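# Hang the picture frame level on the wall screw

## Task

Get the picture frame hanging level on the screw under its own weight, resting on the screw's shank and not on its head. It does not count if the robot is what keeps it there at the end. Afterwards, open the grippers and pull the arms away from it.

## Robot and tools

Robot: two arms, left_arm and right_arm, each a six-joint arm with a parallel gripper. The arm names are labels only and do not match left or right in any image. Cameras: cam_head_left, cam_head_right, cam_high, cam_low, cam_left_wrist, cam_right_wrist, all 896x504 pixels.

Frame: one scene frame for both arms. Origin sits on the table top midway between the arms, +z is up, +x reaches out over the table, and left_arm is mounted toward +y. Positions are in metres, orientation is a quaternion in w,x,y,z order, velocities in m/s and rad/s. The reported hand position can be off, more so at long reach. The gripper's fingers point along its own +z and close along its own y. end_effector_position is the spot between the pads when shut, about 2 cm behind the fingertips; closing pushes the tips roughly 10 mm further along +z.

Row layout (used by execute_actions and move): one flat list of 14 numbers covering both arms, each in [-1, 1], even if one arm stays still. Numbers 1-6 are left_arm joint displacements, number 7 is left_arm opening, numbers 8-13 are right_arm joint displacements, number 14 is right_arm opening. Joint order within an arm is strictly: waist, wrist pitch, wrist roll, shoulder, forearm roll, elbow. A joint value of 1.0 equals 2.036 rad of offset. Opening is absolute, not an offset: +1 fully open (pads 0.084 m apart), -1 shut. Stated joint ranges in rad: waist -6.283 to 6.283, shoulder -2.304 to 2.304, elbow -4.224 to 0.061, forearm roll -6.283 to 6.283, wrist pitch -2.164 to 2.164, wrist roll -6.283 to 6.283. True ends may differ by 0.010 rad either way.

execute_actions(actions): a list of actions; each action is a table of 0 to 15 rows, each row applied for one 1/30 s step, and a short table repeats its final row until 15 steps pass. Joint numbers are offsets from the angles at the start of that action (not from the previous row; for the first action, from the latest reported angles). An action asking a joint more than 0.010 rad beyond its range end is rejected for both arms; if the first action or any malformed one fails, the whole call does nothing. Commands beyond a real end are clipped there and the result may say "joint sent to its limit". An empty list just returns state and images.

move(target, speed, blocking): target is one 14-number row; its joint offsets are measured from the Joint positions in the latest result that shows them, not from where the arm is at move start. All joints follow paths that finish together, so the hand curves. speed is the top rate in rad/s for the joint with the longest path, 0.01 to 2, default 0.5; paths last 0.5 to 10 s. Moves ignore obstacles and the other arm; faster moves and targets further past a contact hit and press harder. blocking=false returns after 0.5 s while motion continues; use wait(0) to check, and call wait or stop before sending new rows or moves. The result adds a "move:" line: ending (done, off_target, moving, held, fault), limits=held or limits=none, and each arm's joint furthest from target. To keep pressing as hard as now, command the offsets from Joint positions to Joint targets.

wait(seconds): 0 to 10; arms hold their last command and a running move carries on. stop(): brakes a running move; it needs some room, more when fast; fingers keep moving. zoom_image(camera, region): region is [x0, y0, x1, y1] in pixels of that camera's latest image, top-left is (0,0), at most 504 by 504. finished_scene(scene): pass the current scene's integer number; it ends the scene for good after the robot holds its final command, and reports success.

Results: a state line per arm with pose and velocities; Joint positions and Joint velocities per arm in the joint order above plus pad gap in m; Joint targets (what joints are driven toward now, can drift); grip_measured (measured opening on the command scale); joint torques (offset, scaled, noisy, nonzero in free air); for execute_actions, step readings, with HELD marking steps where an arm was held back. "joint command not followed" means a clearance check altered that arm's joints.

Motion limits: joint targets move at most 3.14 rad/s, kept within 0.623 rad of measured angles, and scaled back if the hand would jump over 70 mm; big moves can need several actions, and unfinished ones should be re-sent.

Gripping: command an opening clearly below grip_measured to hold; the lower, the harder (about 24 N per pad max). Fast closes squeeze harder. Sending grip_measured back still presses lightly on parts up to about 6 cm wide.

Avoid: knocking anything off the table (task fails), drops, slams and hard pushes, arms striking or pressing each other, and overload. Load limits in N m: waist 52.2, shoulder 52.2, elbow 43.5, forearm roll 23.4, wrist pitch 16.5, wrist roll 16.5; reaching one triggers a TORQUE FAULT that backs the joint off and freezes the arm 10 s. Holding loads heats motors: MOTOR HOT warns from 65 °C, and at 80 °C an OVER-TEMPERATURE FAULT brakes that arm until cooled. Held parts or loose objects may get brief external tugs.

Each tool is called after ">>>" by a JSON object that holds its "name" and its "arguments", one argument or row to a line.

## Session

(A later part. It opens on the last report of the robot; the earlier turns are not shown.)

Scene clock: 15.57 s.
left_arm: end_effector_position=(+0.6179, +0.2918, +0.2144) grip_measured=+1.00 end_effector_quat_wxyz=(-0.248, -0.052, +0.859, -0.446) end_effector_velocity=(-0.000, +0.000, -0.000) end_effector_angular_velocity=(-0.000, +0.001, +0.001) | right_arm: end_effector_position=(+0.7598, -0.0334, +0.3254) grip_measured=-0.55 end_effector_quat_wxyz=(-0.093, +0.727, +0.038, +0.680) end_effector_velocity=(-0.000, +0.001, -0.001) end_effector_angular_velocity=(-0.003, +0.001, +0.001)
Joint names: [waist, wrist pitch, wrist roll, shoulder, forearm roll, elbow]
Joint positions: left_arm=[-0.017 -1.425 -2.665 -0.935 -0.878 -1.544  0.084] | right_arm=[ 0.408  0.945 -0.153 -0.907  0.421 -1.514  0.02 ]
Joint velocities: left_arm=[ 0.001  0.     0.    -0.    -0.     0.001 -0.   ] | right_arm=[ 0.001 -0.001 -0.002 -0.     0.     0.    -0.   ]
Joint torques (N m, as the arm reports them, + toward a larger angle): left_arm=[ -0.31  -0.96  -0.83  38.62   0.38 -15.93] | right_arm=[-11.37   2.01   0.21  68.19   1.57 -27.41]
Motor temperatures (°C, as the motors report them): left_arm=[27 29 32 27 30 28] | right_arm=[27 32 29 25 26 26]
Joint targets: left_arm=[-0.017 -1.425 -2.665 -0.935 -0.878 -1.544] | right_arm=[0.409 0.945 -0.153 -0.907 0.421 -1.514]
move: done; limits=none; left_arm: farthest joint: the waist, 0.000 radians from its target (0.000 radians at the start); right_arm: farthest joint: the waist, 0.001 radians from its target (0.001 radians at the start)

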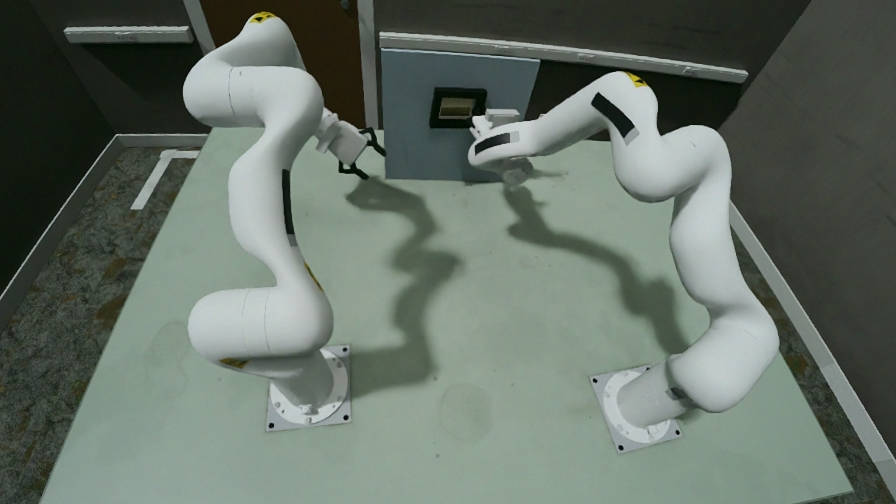

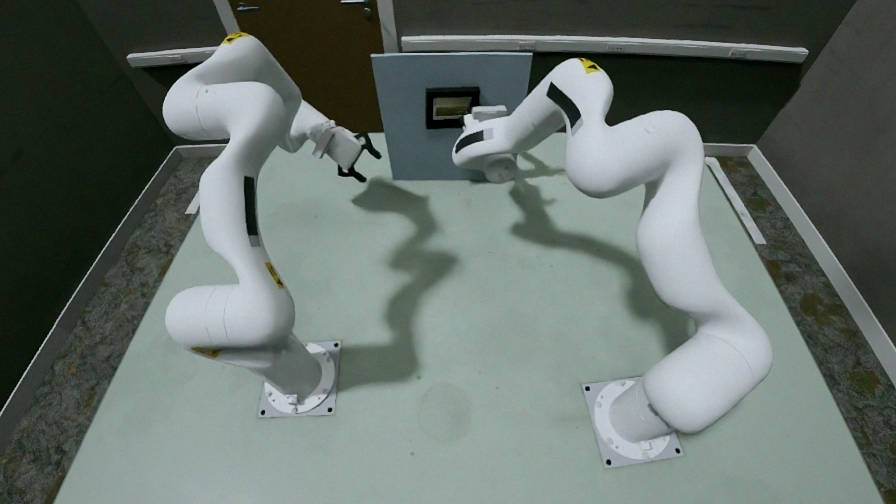

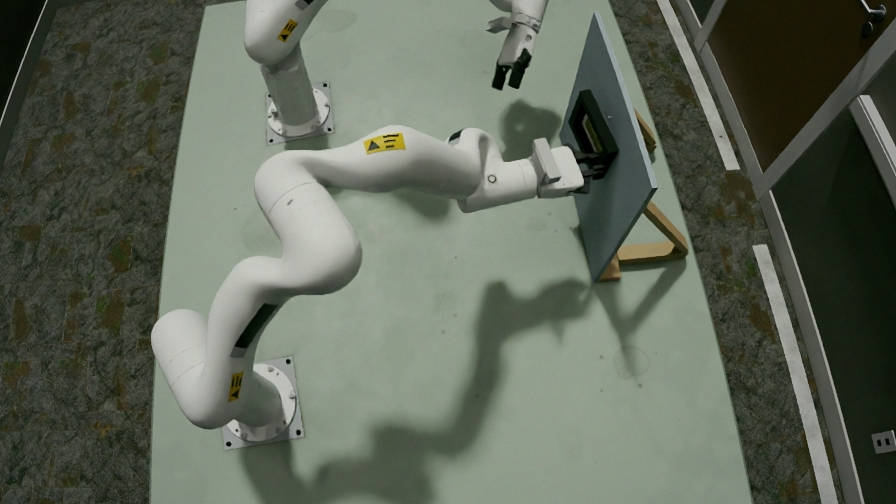

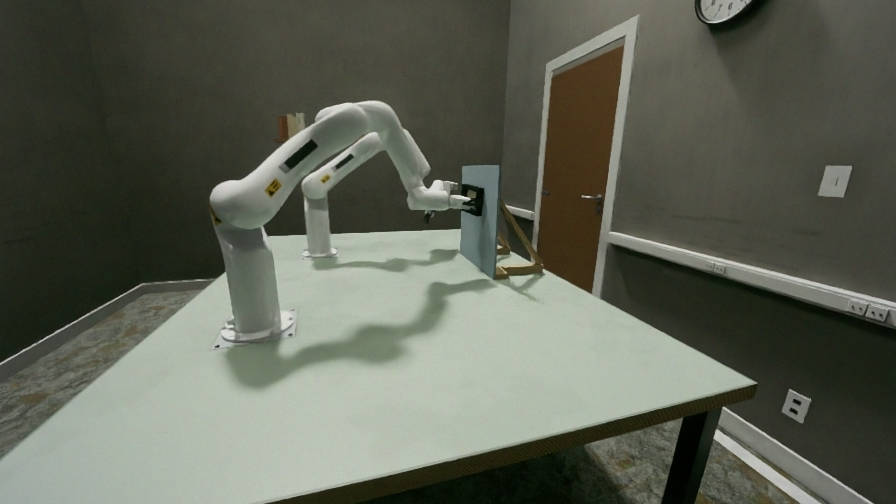

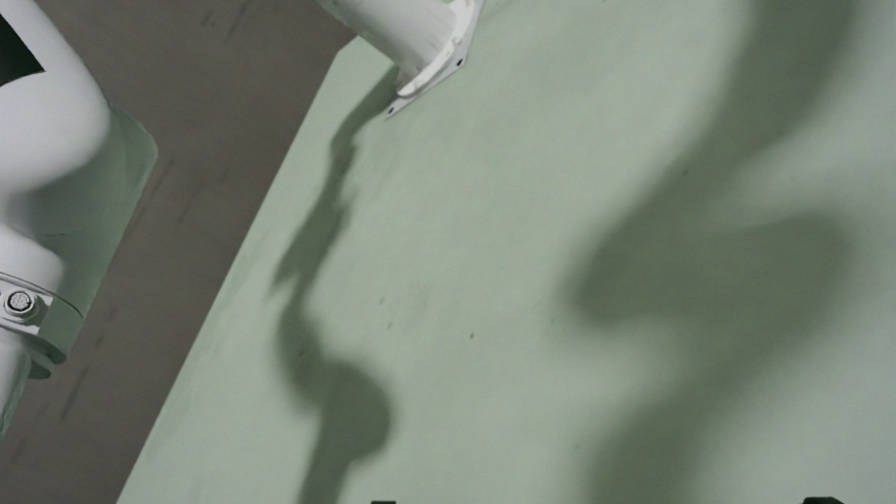

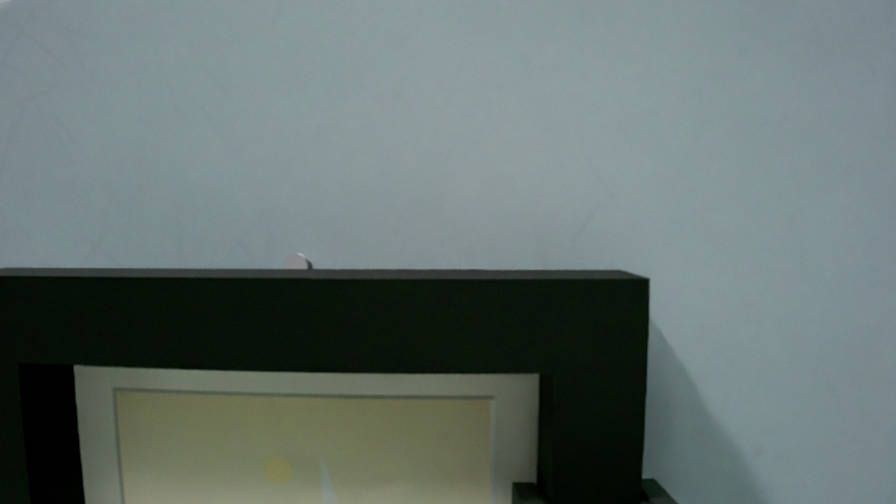

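>>> {"name": "move", "arguments": {
  "target": [0,0,0,0,0,0,1,0,-0.022,0,0.019,0,-0.004,-1],
  "speed": 0.06
}}

>>> {"name": "move", "arguments": {
  "target": [0,0,0,0,0,0,1,0,-0.002,0,-0.008,0,-0.010,-1],
  "speed": 0.06
}}

Scene clock: 16.77 s.
left_arm: end_effector_position=(+0.6179, +0.2918, +0.2144) grip_measured=+1.00 end_effector_quat_wxyz=(-0.248, -0.052, +0.859, -0.446) end_effector_velocity=(-0.000, -0.000, -0.000) end_effector_angular_velocity=(+0.002, +0.002, +0.000) | right_arm: end_effector_position=(+0.7615, -0.0294, +0.3549) grip_measured=-0.55 end_effector_quat_wxyz=(-0.102, +0.726, +0.037, +0.679) end_effector_velocity=(-0.000, +0.000, +0.001) end_effector_angular_velocity=(-0.003, -0.003, +0.001)
Joint names: [waist, wrist pitch, wrist roll, shoulder, forearm roll, elbow]
Joint positions: left_arm=[-0.017 -1.425 -2.665 -0.935 -0.878 -1.544  0.084] | right_arm=[ 0.408  0.901 -0.153 -0.868  0.421 -1.522  0.02 ]
Joint velocities: left_arm=[-0.     0.001 -0.003 -0.     0.001 -0.    -0.   ] | right_arm=[-0.     0.001 -0.003  0.001 -0.001  0.    -0.   ]
Joint torques (N m, as the arm reports them, + toward a larger angle): left_arm=[ -0.21  -0.87  -0.8   39.34   0.38 -16.02] | right_arm=[-15.22   2.74   0.28  71.27   1.52 -31.64]
Motor temperatures (°C, as the motors report them): left_arm=[27 29 32 27 30 28] | right_arm=[27 32 29 25 26 26]
Joint targets: left_arm=[-0.017 -1.425 -2.665 -0.935 -0.878 -1.544] | right_arm=[0.408 0.900 -0.153 -0.868 0.421 -1.522]
move: done; limits=none; left_arm: farthest joint: the waist, 0.000 radians from its target (0.000 radians at the start); right_arm: farthest joint: the waist, 0.000 radians from its target (0.000 radians at the start)

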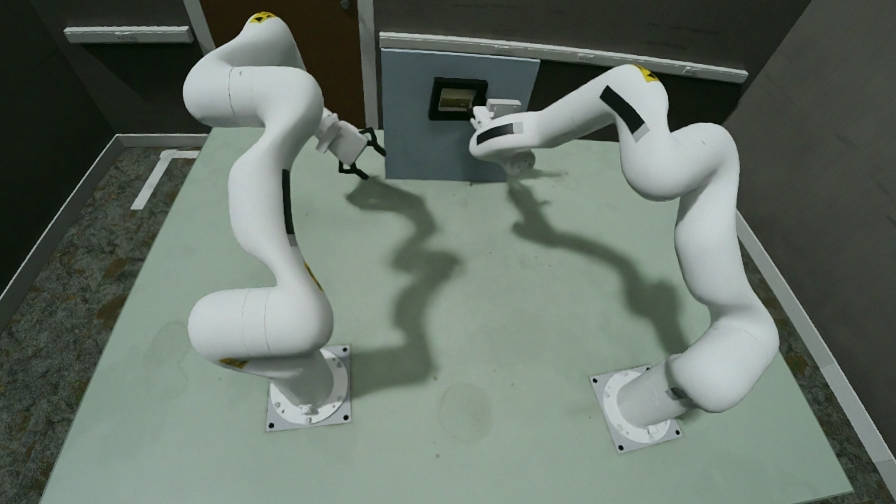

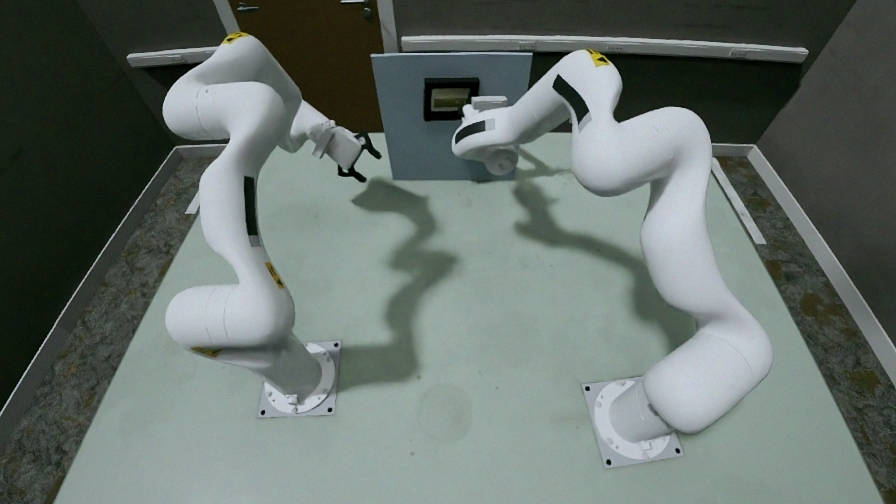

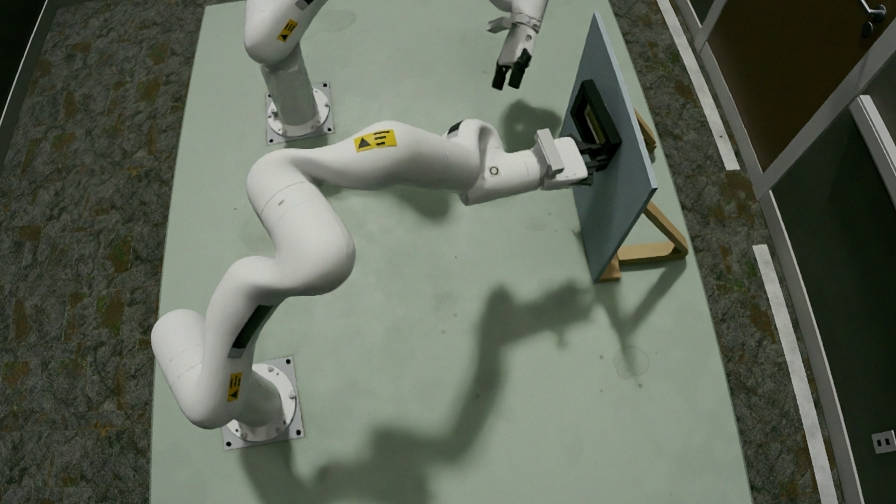

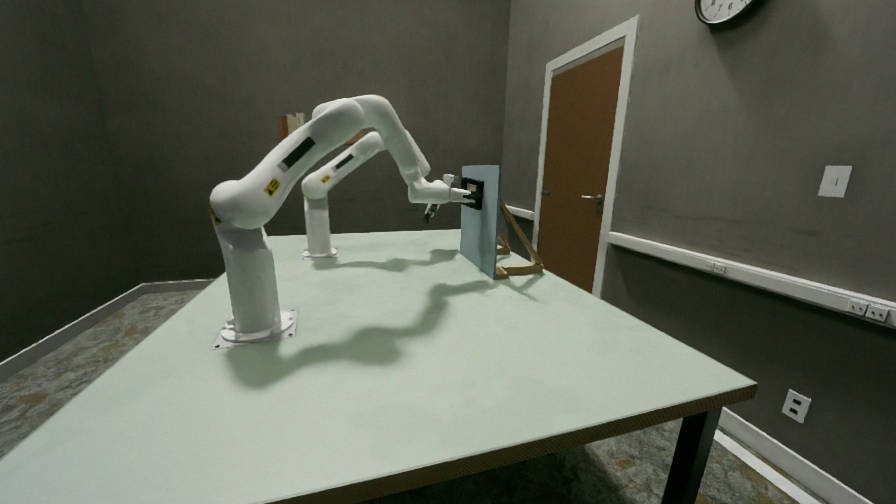

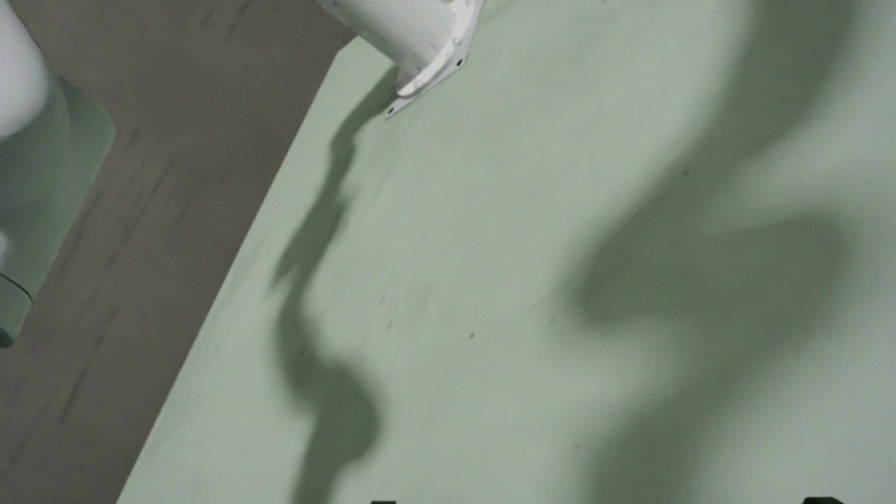

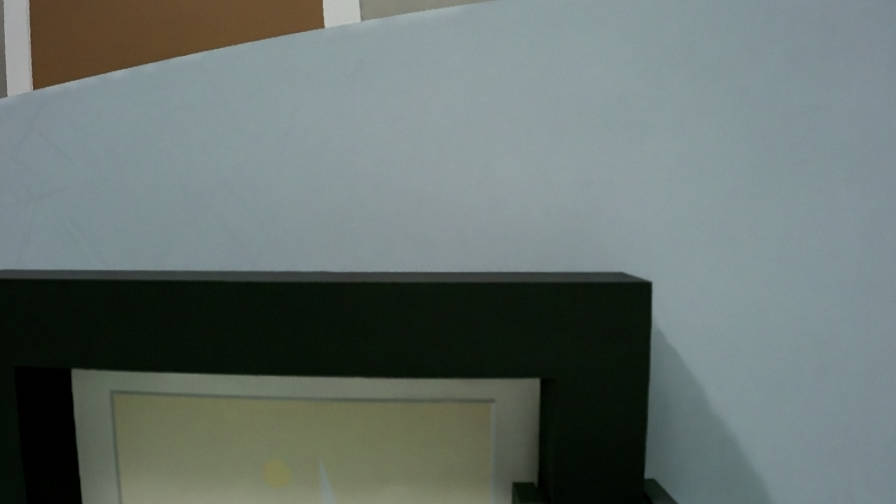

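Scene clock: 17.50 s.
left_arm: end_effector_position=(+0.6179, +0.2918, +0.2144) grip_measured=+1.00 end_effector_quat_wxyz=(-0.248, -0.052, +0.859, -0.446) end_effector_velocity=(-0.000, +0.000, +0.000) end_effector_angular_velocity=(+0.001, -0.000, -0.000) | right_arm: end_effector_position=(+0.7658, -0.0264, +0.3519) grip_measured=-0.55 end_effector_quat_wxyz=(-0.103, +0.726, +0.037, +0.679) end_effector_velocity=(-0.000, -0.000, -0.002) end_effector_angular_velocity=(-0.003, +0.003, +0.001)
Joint names: [waist, wrist pitch, wrist roll, shoulder, forearm roll, elbow]
Joint positions: left_arm=[-0.017 -1.425 -2.665 -0.935 -0.878 -1.544  0.084] | right_arm=[ 0.408  0.897 -0.153 -0.884  0.42  -1.543  0.02 ]
Joint velocities: left_arm=[ 0.     0.    -0.     0.     0.001 -0.    -0.   ] | right_arm=[-0.    -0.001 -0.001 -0.001 -0.     0.001 -0.   ]
Joint torques (N m, as the arm reports them, + toward a larger angle): left_arm=[ -0.05  -0.91  -0.81  38.26   0.5  -16.08] | right_arm=[-14.41   1.35   0.27  64.87   2.09 -27.84]
Motor temperatures (°C, as the motors report them): left_arm=[27 29 32 27 30 28] | right_arm=[27 32 29 25 26 26]
Joint targets: left_arm=[-0.017 -1.425 -2.665 -0.935 -0.878 -1.544] | right_arm=[0.408 0.897 -0.153 -0.885 0.421 -1.542]
move: done; limits=none; left_arm: farthest joint: the waist, 0.000 radians from its target (0.000 radians at the start); right_arm: farthest joint: the forearm roll, 0.001 radians from its target (0.000 radians at the start)

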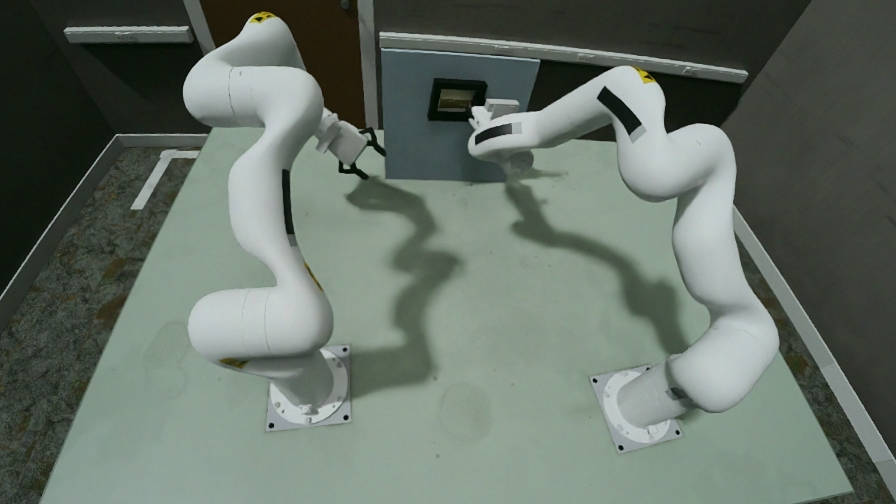

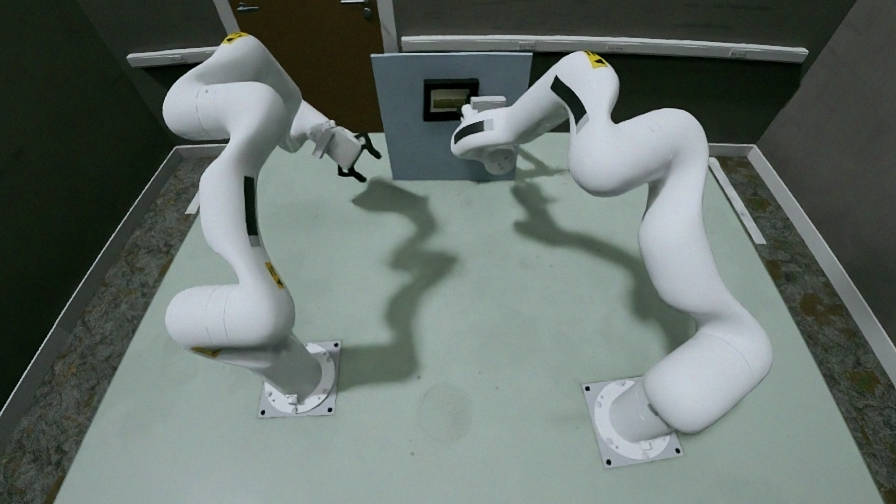

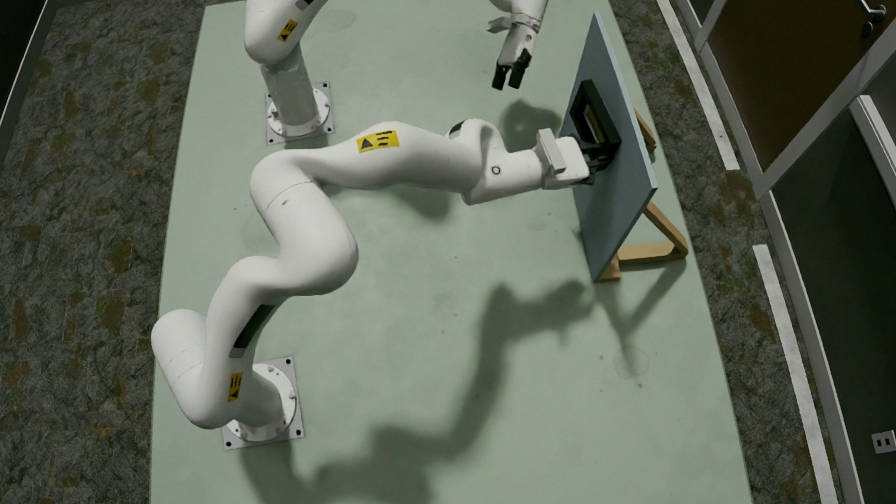

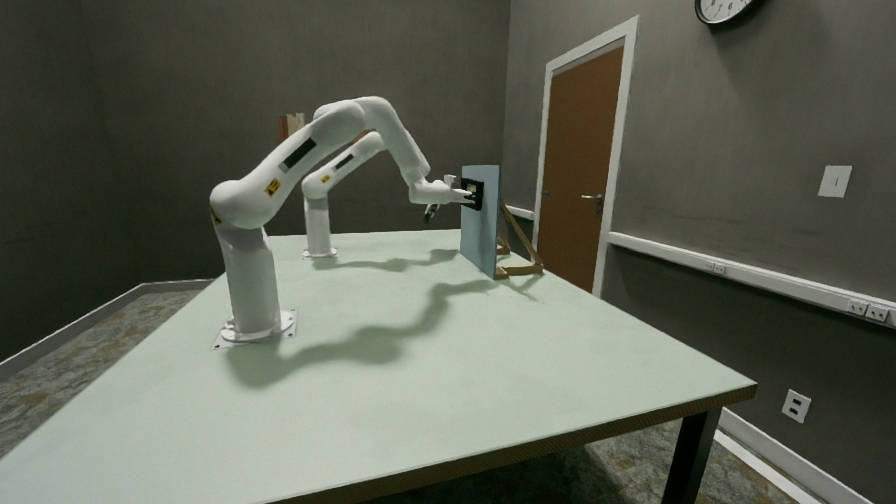

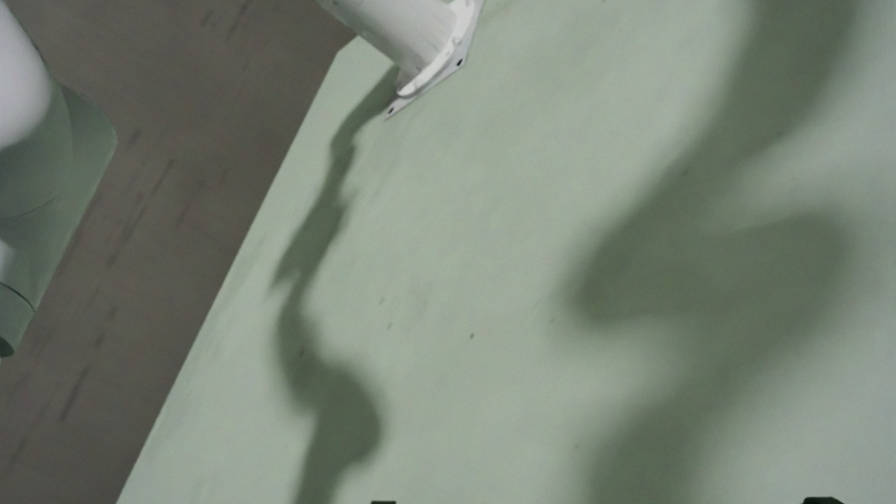

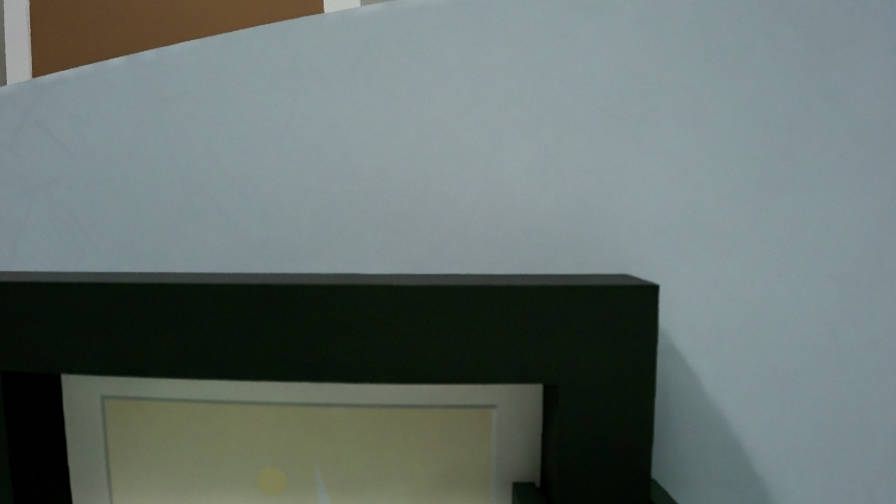

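>>> {"name": "move", "arguments": {
  "target": [0,0,0,0,0,0,1,0,0.019,0,-0.0165,0,0.003,-1],
  "speed": 0.04
}}

Scene clock: 18.90 s.
left_arm: end_effector_position=(+0.6179, +0.2918, +0.2144) grip_measured=+1.00 end_effector_quat_wxyz=(-0.248, -0.052, +0.859, -0.446) end_effector_velocity=(+0.000, -0.001, -0.000) end_effector_angular_velocity=(-0.001, +0.001, +0.001) | right_arm: end_effector_position=(+0.7647, -0.0298, +0.3269) grip_measured=-0.55 end_effector_quat_wxyz=(-0.095, +0.726, +0.038, +0.680) end_effector_velocity=(-0.000, +0.001, +0.002) end_effector_angular_velocity=(+0.003, -0.003, -0.000)
Joint names: [waist, wrist pitch, wrist roll, shoulder, forearm roll, elbow]
Joint positions: left_arm=[-0.017 -1.425 -2.665 -0.935 -0.878 -1.544  0.084] | right_arm=[ 0.408  0.935 -0.153 -0.918  0.42  -1.537  0.02 ]
Joint velocities: left_arm=[-0.001 -0.    -0.    -0.001 -0.002 -0.    -0.   ] | right_arm=[0.001 0.003 0.001 0.002 0.001 0.    0.   ]
Joint torques (N m, as the arm reports them, + toward a larger angle): left_arm=[  0.89  -0.94  -0.8   38.87   0.45 -16.15] | right_arm=[ -6.52   1.78   0.34  68.51   1.1  -24.57]
Motor temperatures (°C, as the motors report them): left_arm=[27 29 32 27 30 28] | right_arm=[27 32 29 25 26 26]
Joint targets: left_arm=[-0.017 -1.425 -2.665 -0.935 -0.878 -1.544] | right_arm=[0.408 0.935 -0.153 -0.918 0.420 -1.536]
move: done; limits=none; left_arm: farthest joint: the waist, 0.000 radians from its target (0.000 radians at the start); right_arm: farthest joint: the waist, 0.000 radians from its target (0.000 radians at the start)

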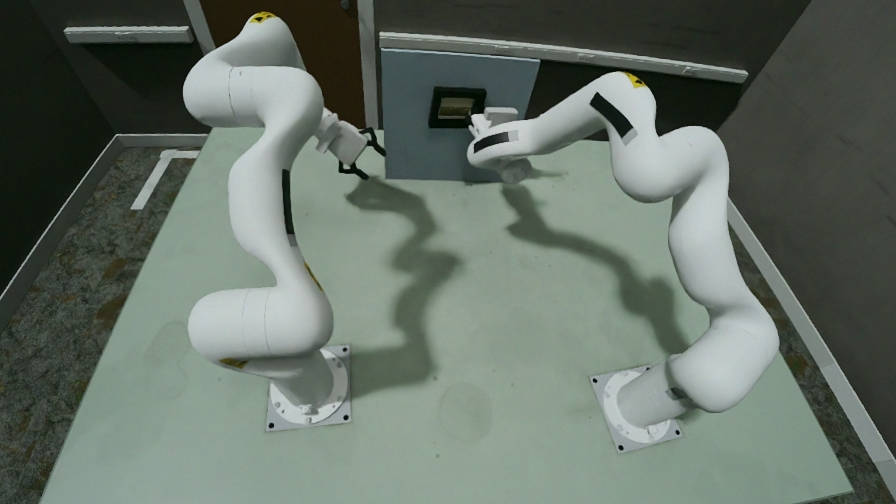

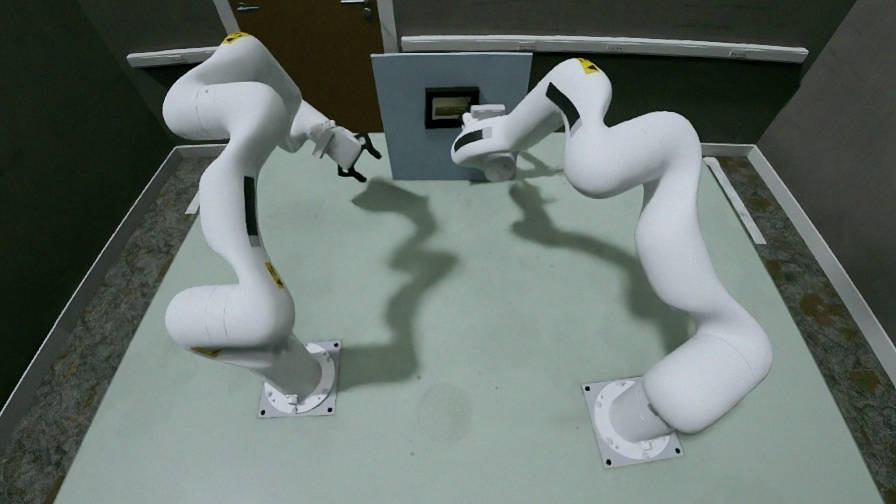

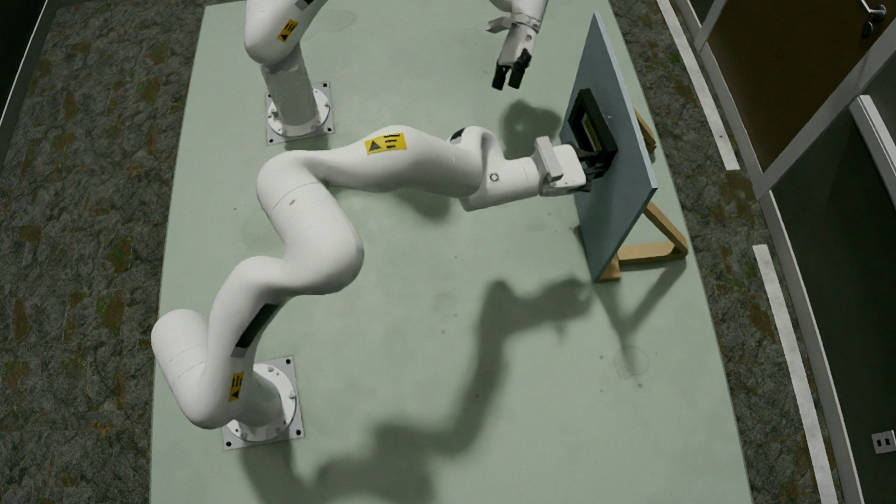

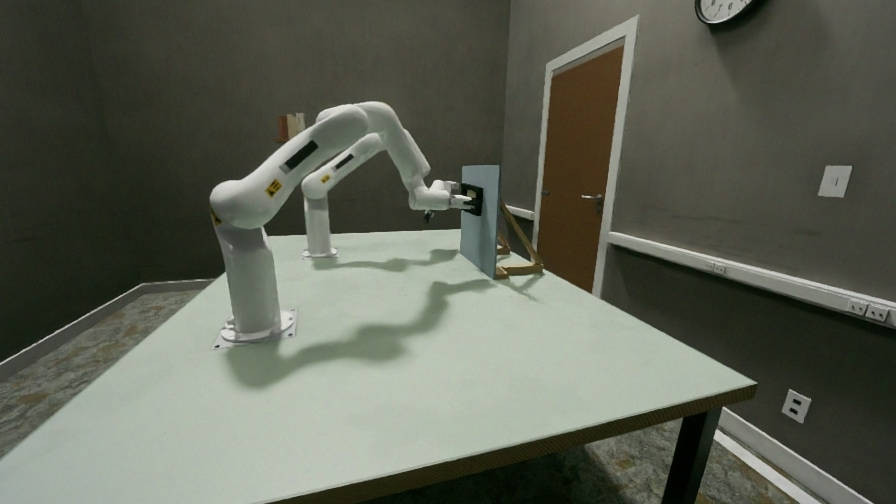

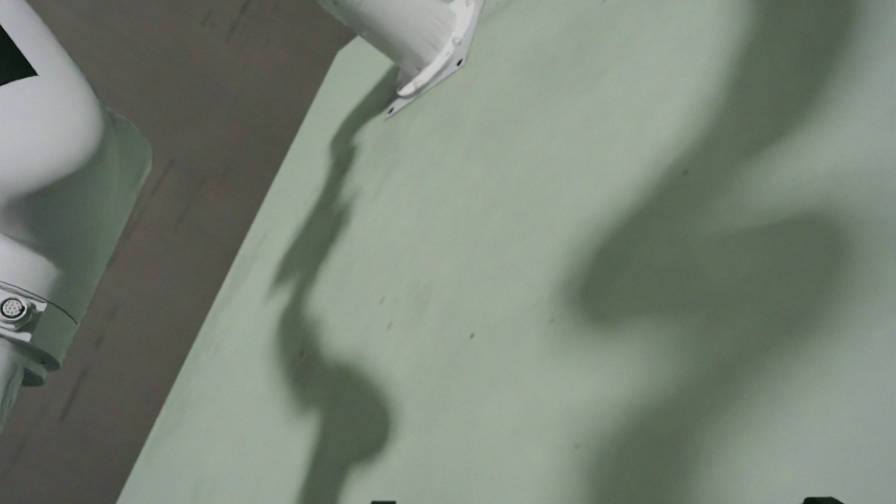

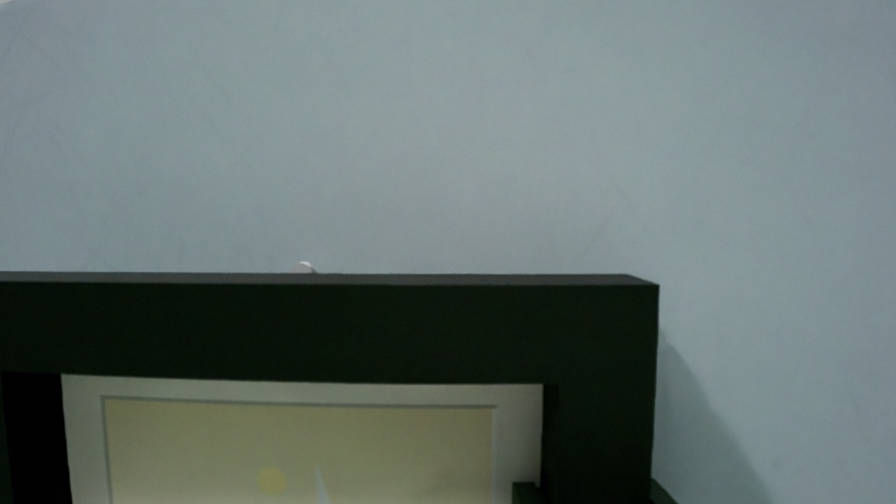

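>>> {"name": "move", "arguments": {
  "target": [0,0,0,0,0,0,1,0,-0.029,0,0.026,0,-0.003,-1],
  "speed": 0.06
}}

Scene clock: 21.10 s.
left_arm: end_effector_position=(+0.6179, +0.2918, +0.2144) grip_measured=+1.00 end_effector_quat_wxyz=(-0.248, -0.052, +0.859, -0.446) end_effector_velocity=(-0.000, -0.000, -0.000) end_effector_angular_velocity=(+0.001, +0.002, -0.001) | right_arm: end_effector_position=(+0.7654, -0.0252, +0.3649) grip_measured=-0.55 end_effector_quat_wxyz=(-0.107, +0.727, +0.036, +0.678) end_effector_velocity=(-0.000, +0.001, -0.000) end_effector_angular_velocity=(-0.000, +0.002, +0.001)
Joint names: [waist, wrist pitch, wrist roll, shoulder, forearm roll, elbow]
Joint positions: left_arm=[-0.017 -1.425 -2.665 -0.935 -0.878 -1.544  0.084] | right_arm=[ 0.409  0.877 -0.153 -0.865  0.42  -1.543  0.02 ]
Joint velocities: left_arm=[-0.001 -0.    -0.002 -0.     0.001  0.     0.   ] | right_arm=[ 0.001 -0.003 -0.    -0.     0.    -0.001 -0.   ]
Joint torques (N m, as the arm reports them, + toward a larger angle): left_arm=[  0.78  -0.92  -0.8   38.6    0.29 -16.06] | right_arm=[ -8.09   1.62   0.3   67.36   1.13 -25.55]
Motor temperatures (°C, as the motors report them): left_arm=[27 29 32 27 30 28] | right_arm=[27 32 29 25 26 26]
Joint targets: left_arm=[-0.017 -1.425 -2.665 -0.935 -0.878 -1.544] | right_arm=[0.408 0.876 -0.153 -0.865 0.420 -1.543]
move: done; limits=none; left_arm: farthest joint: the waist, 0.000 radians from its target (0.000 radians at the start); right_arm: farthest joint: the waist, 0.001 radians from its target (0.000 radians at the start)

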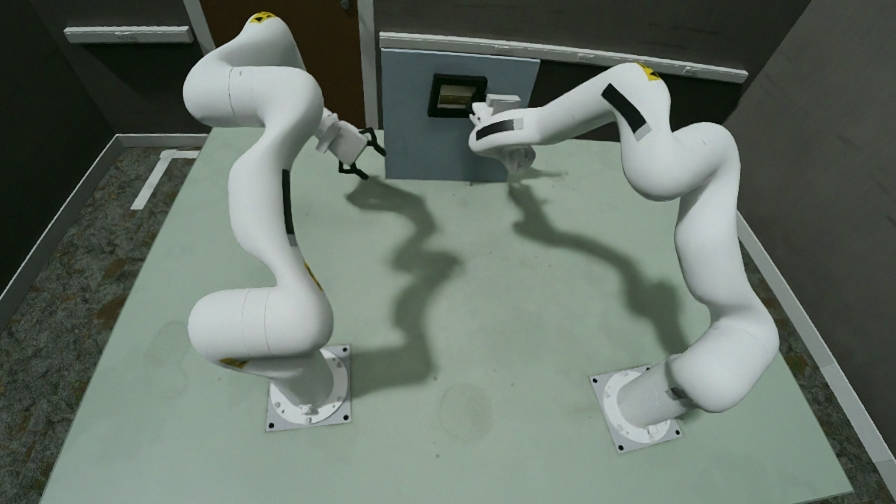

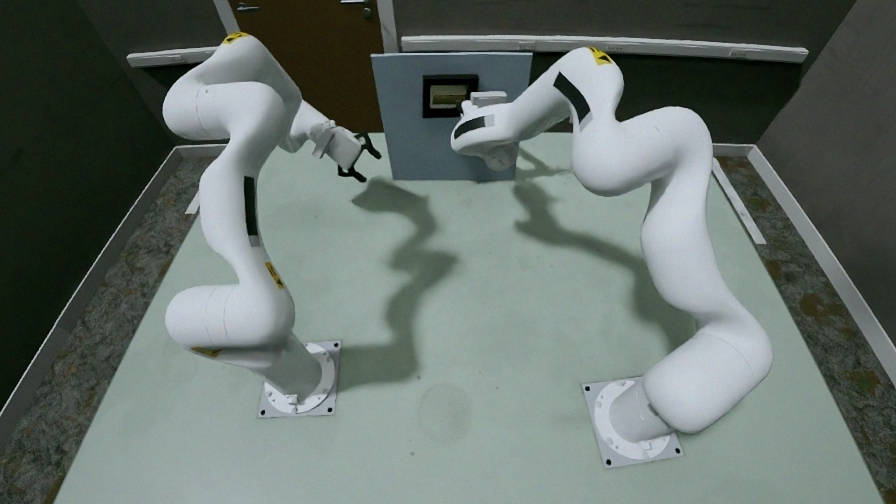

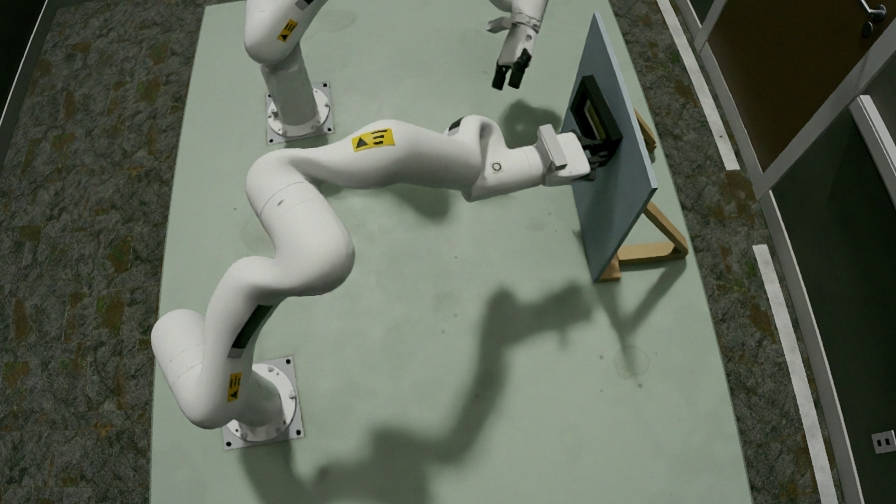

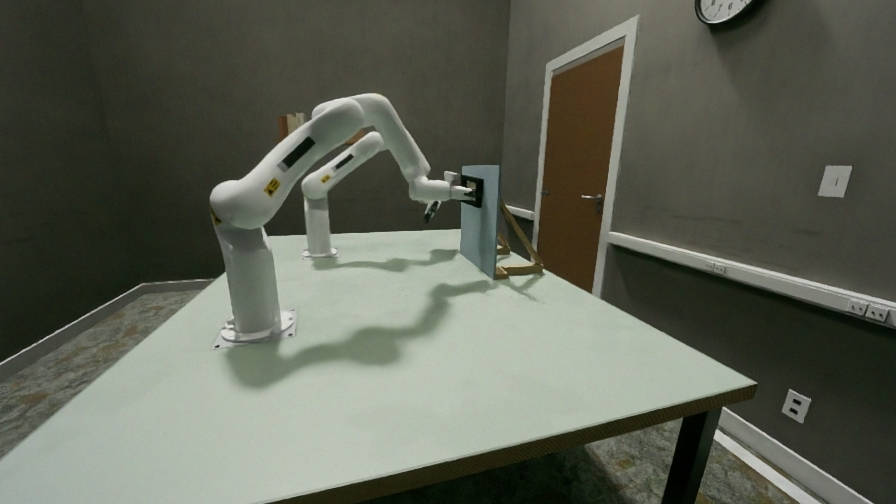

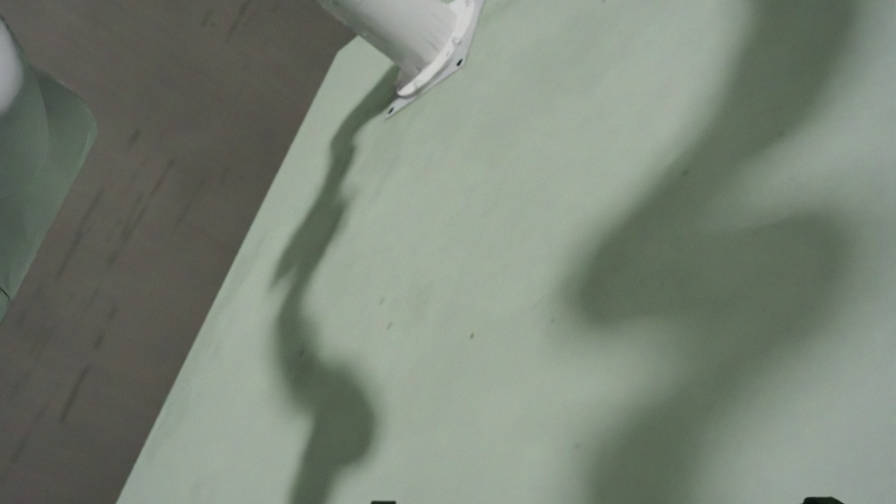

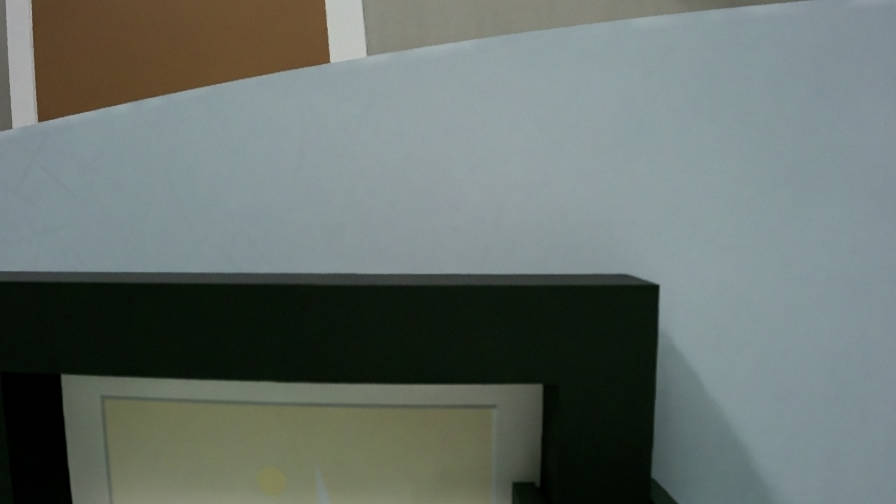

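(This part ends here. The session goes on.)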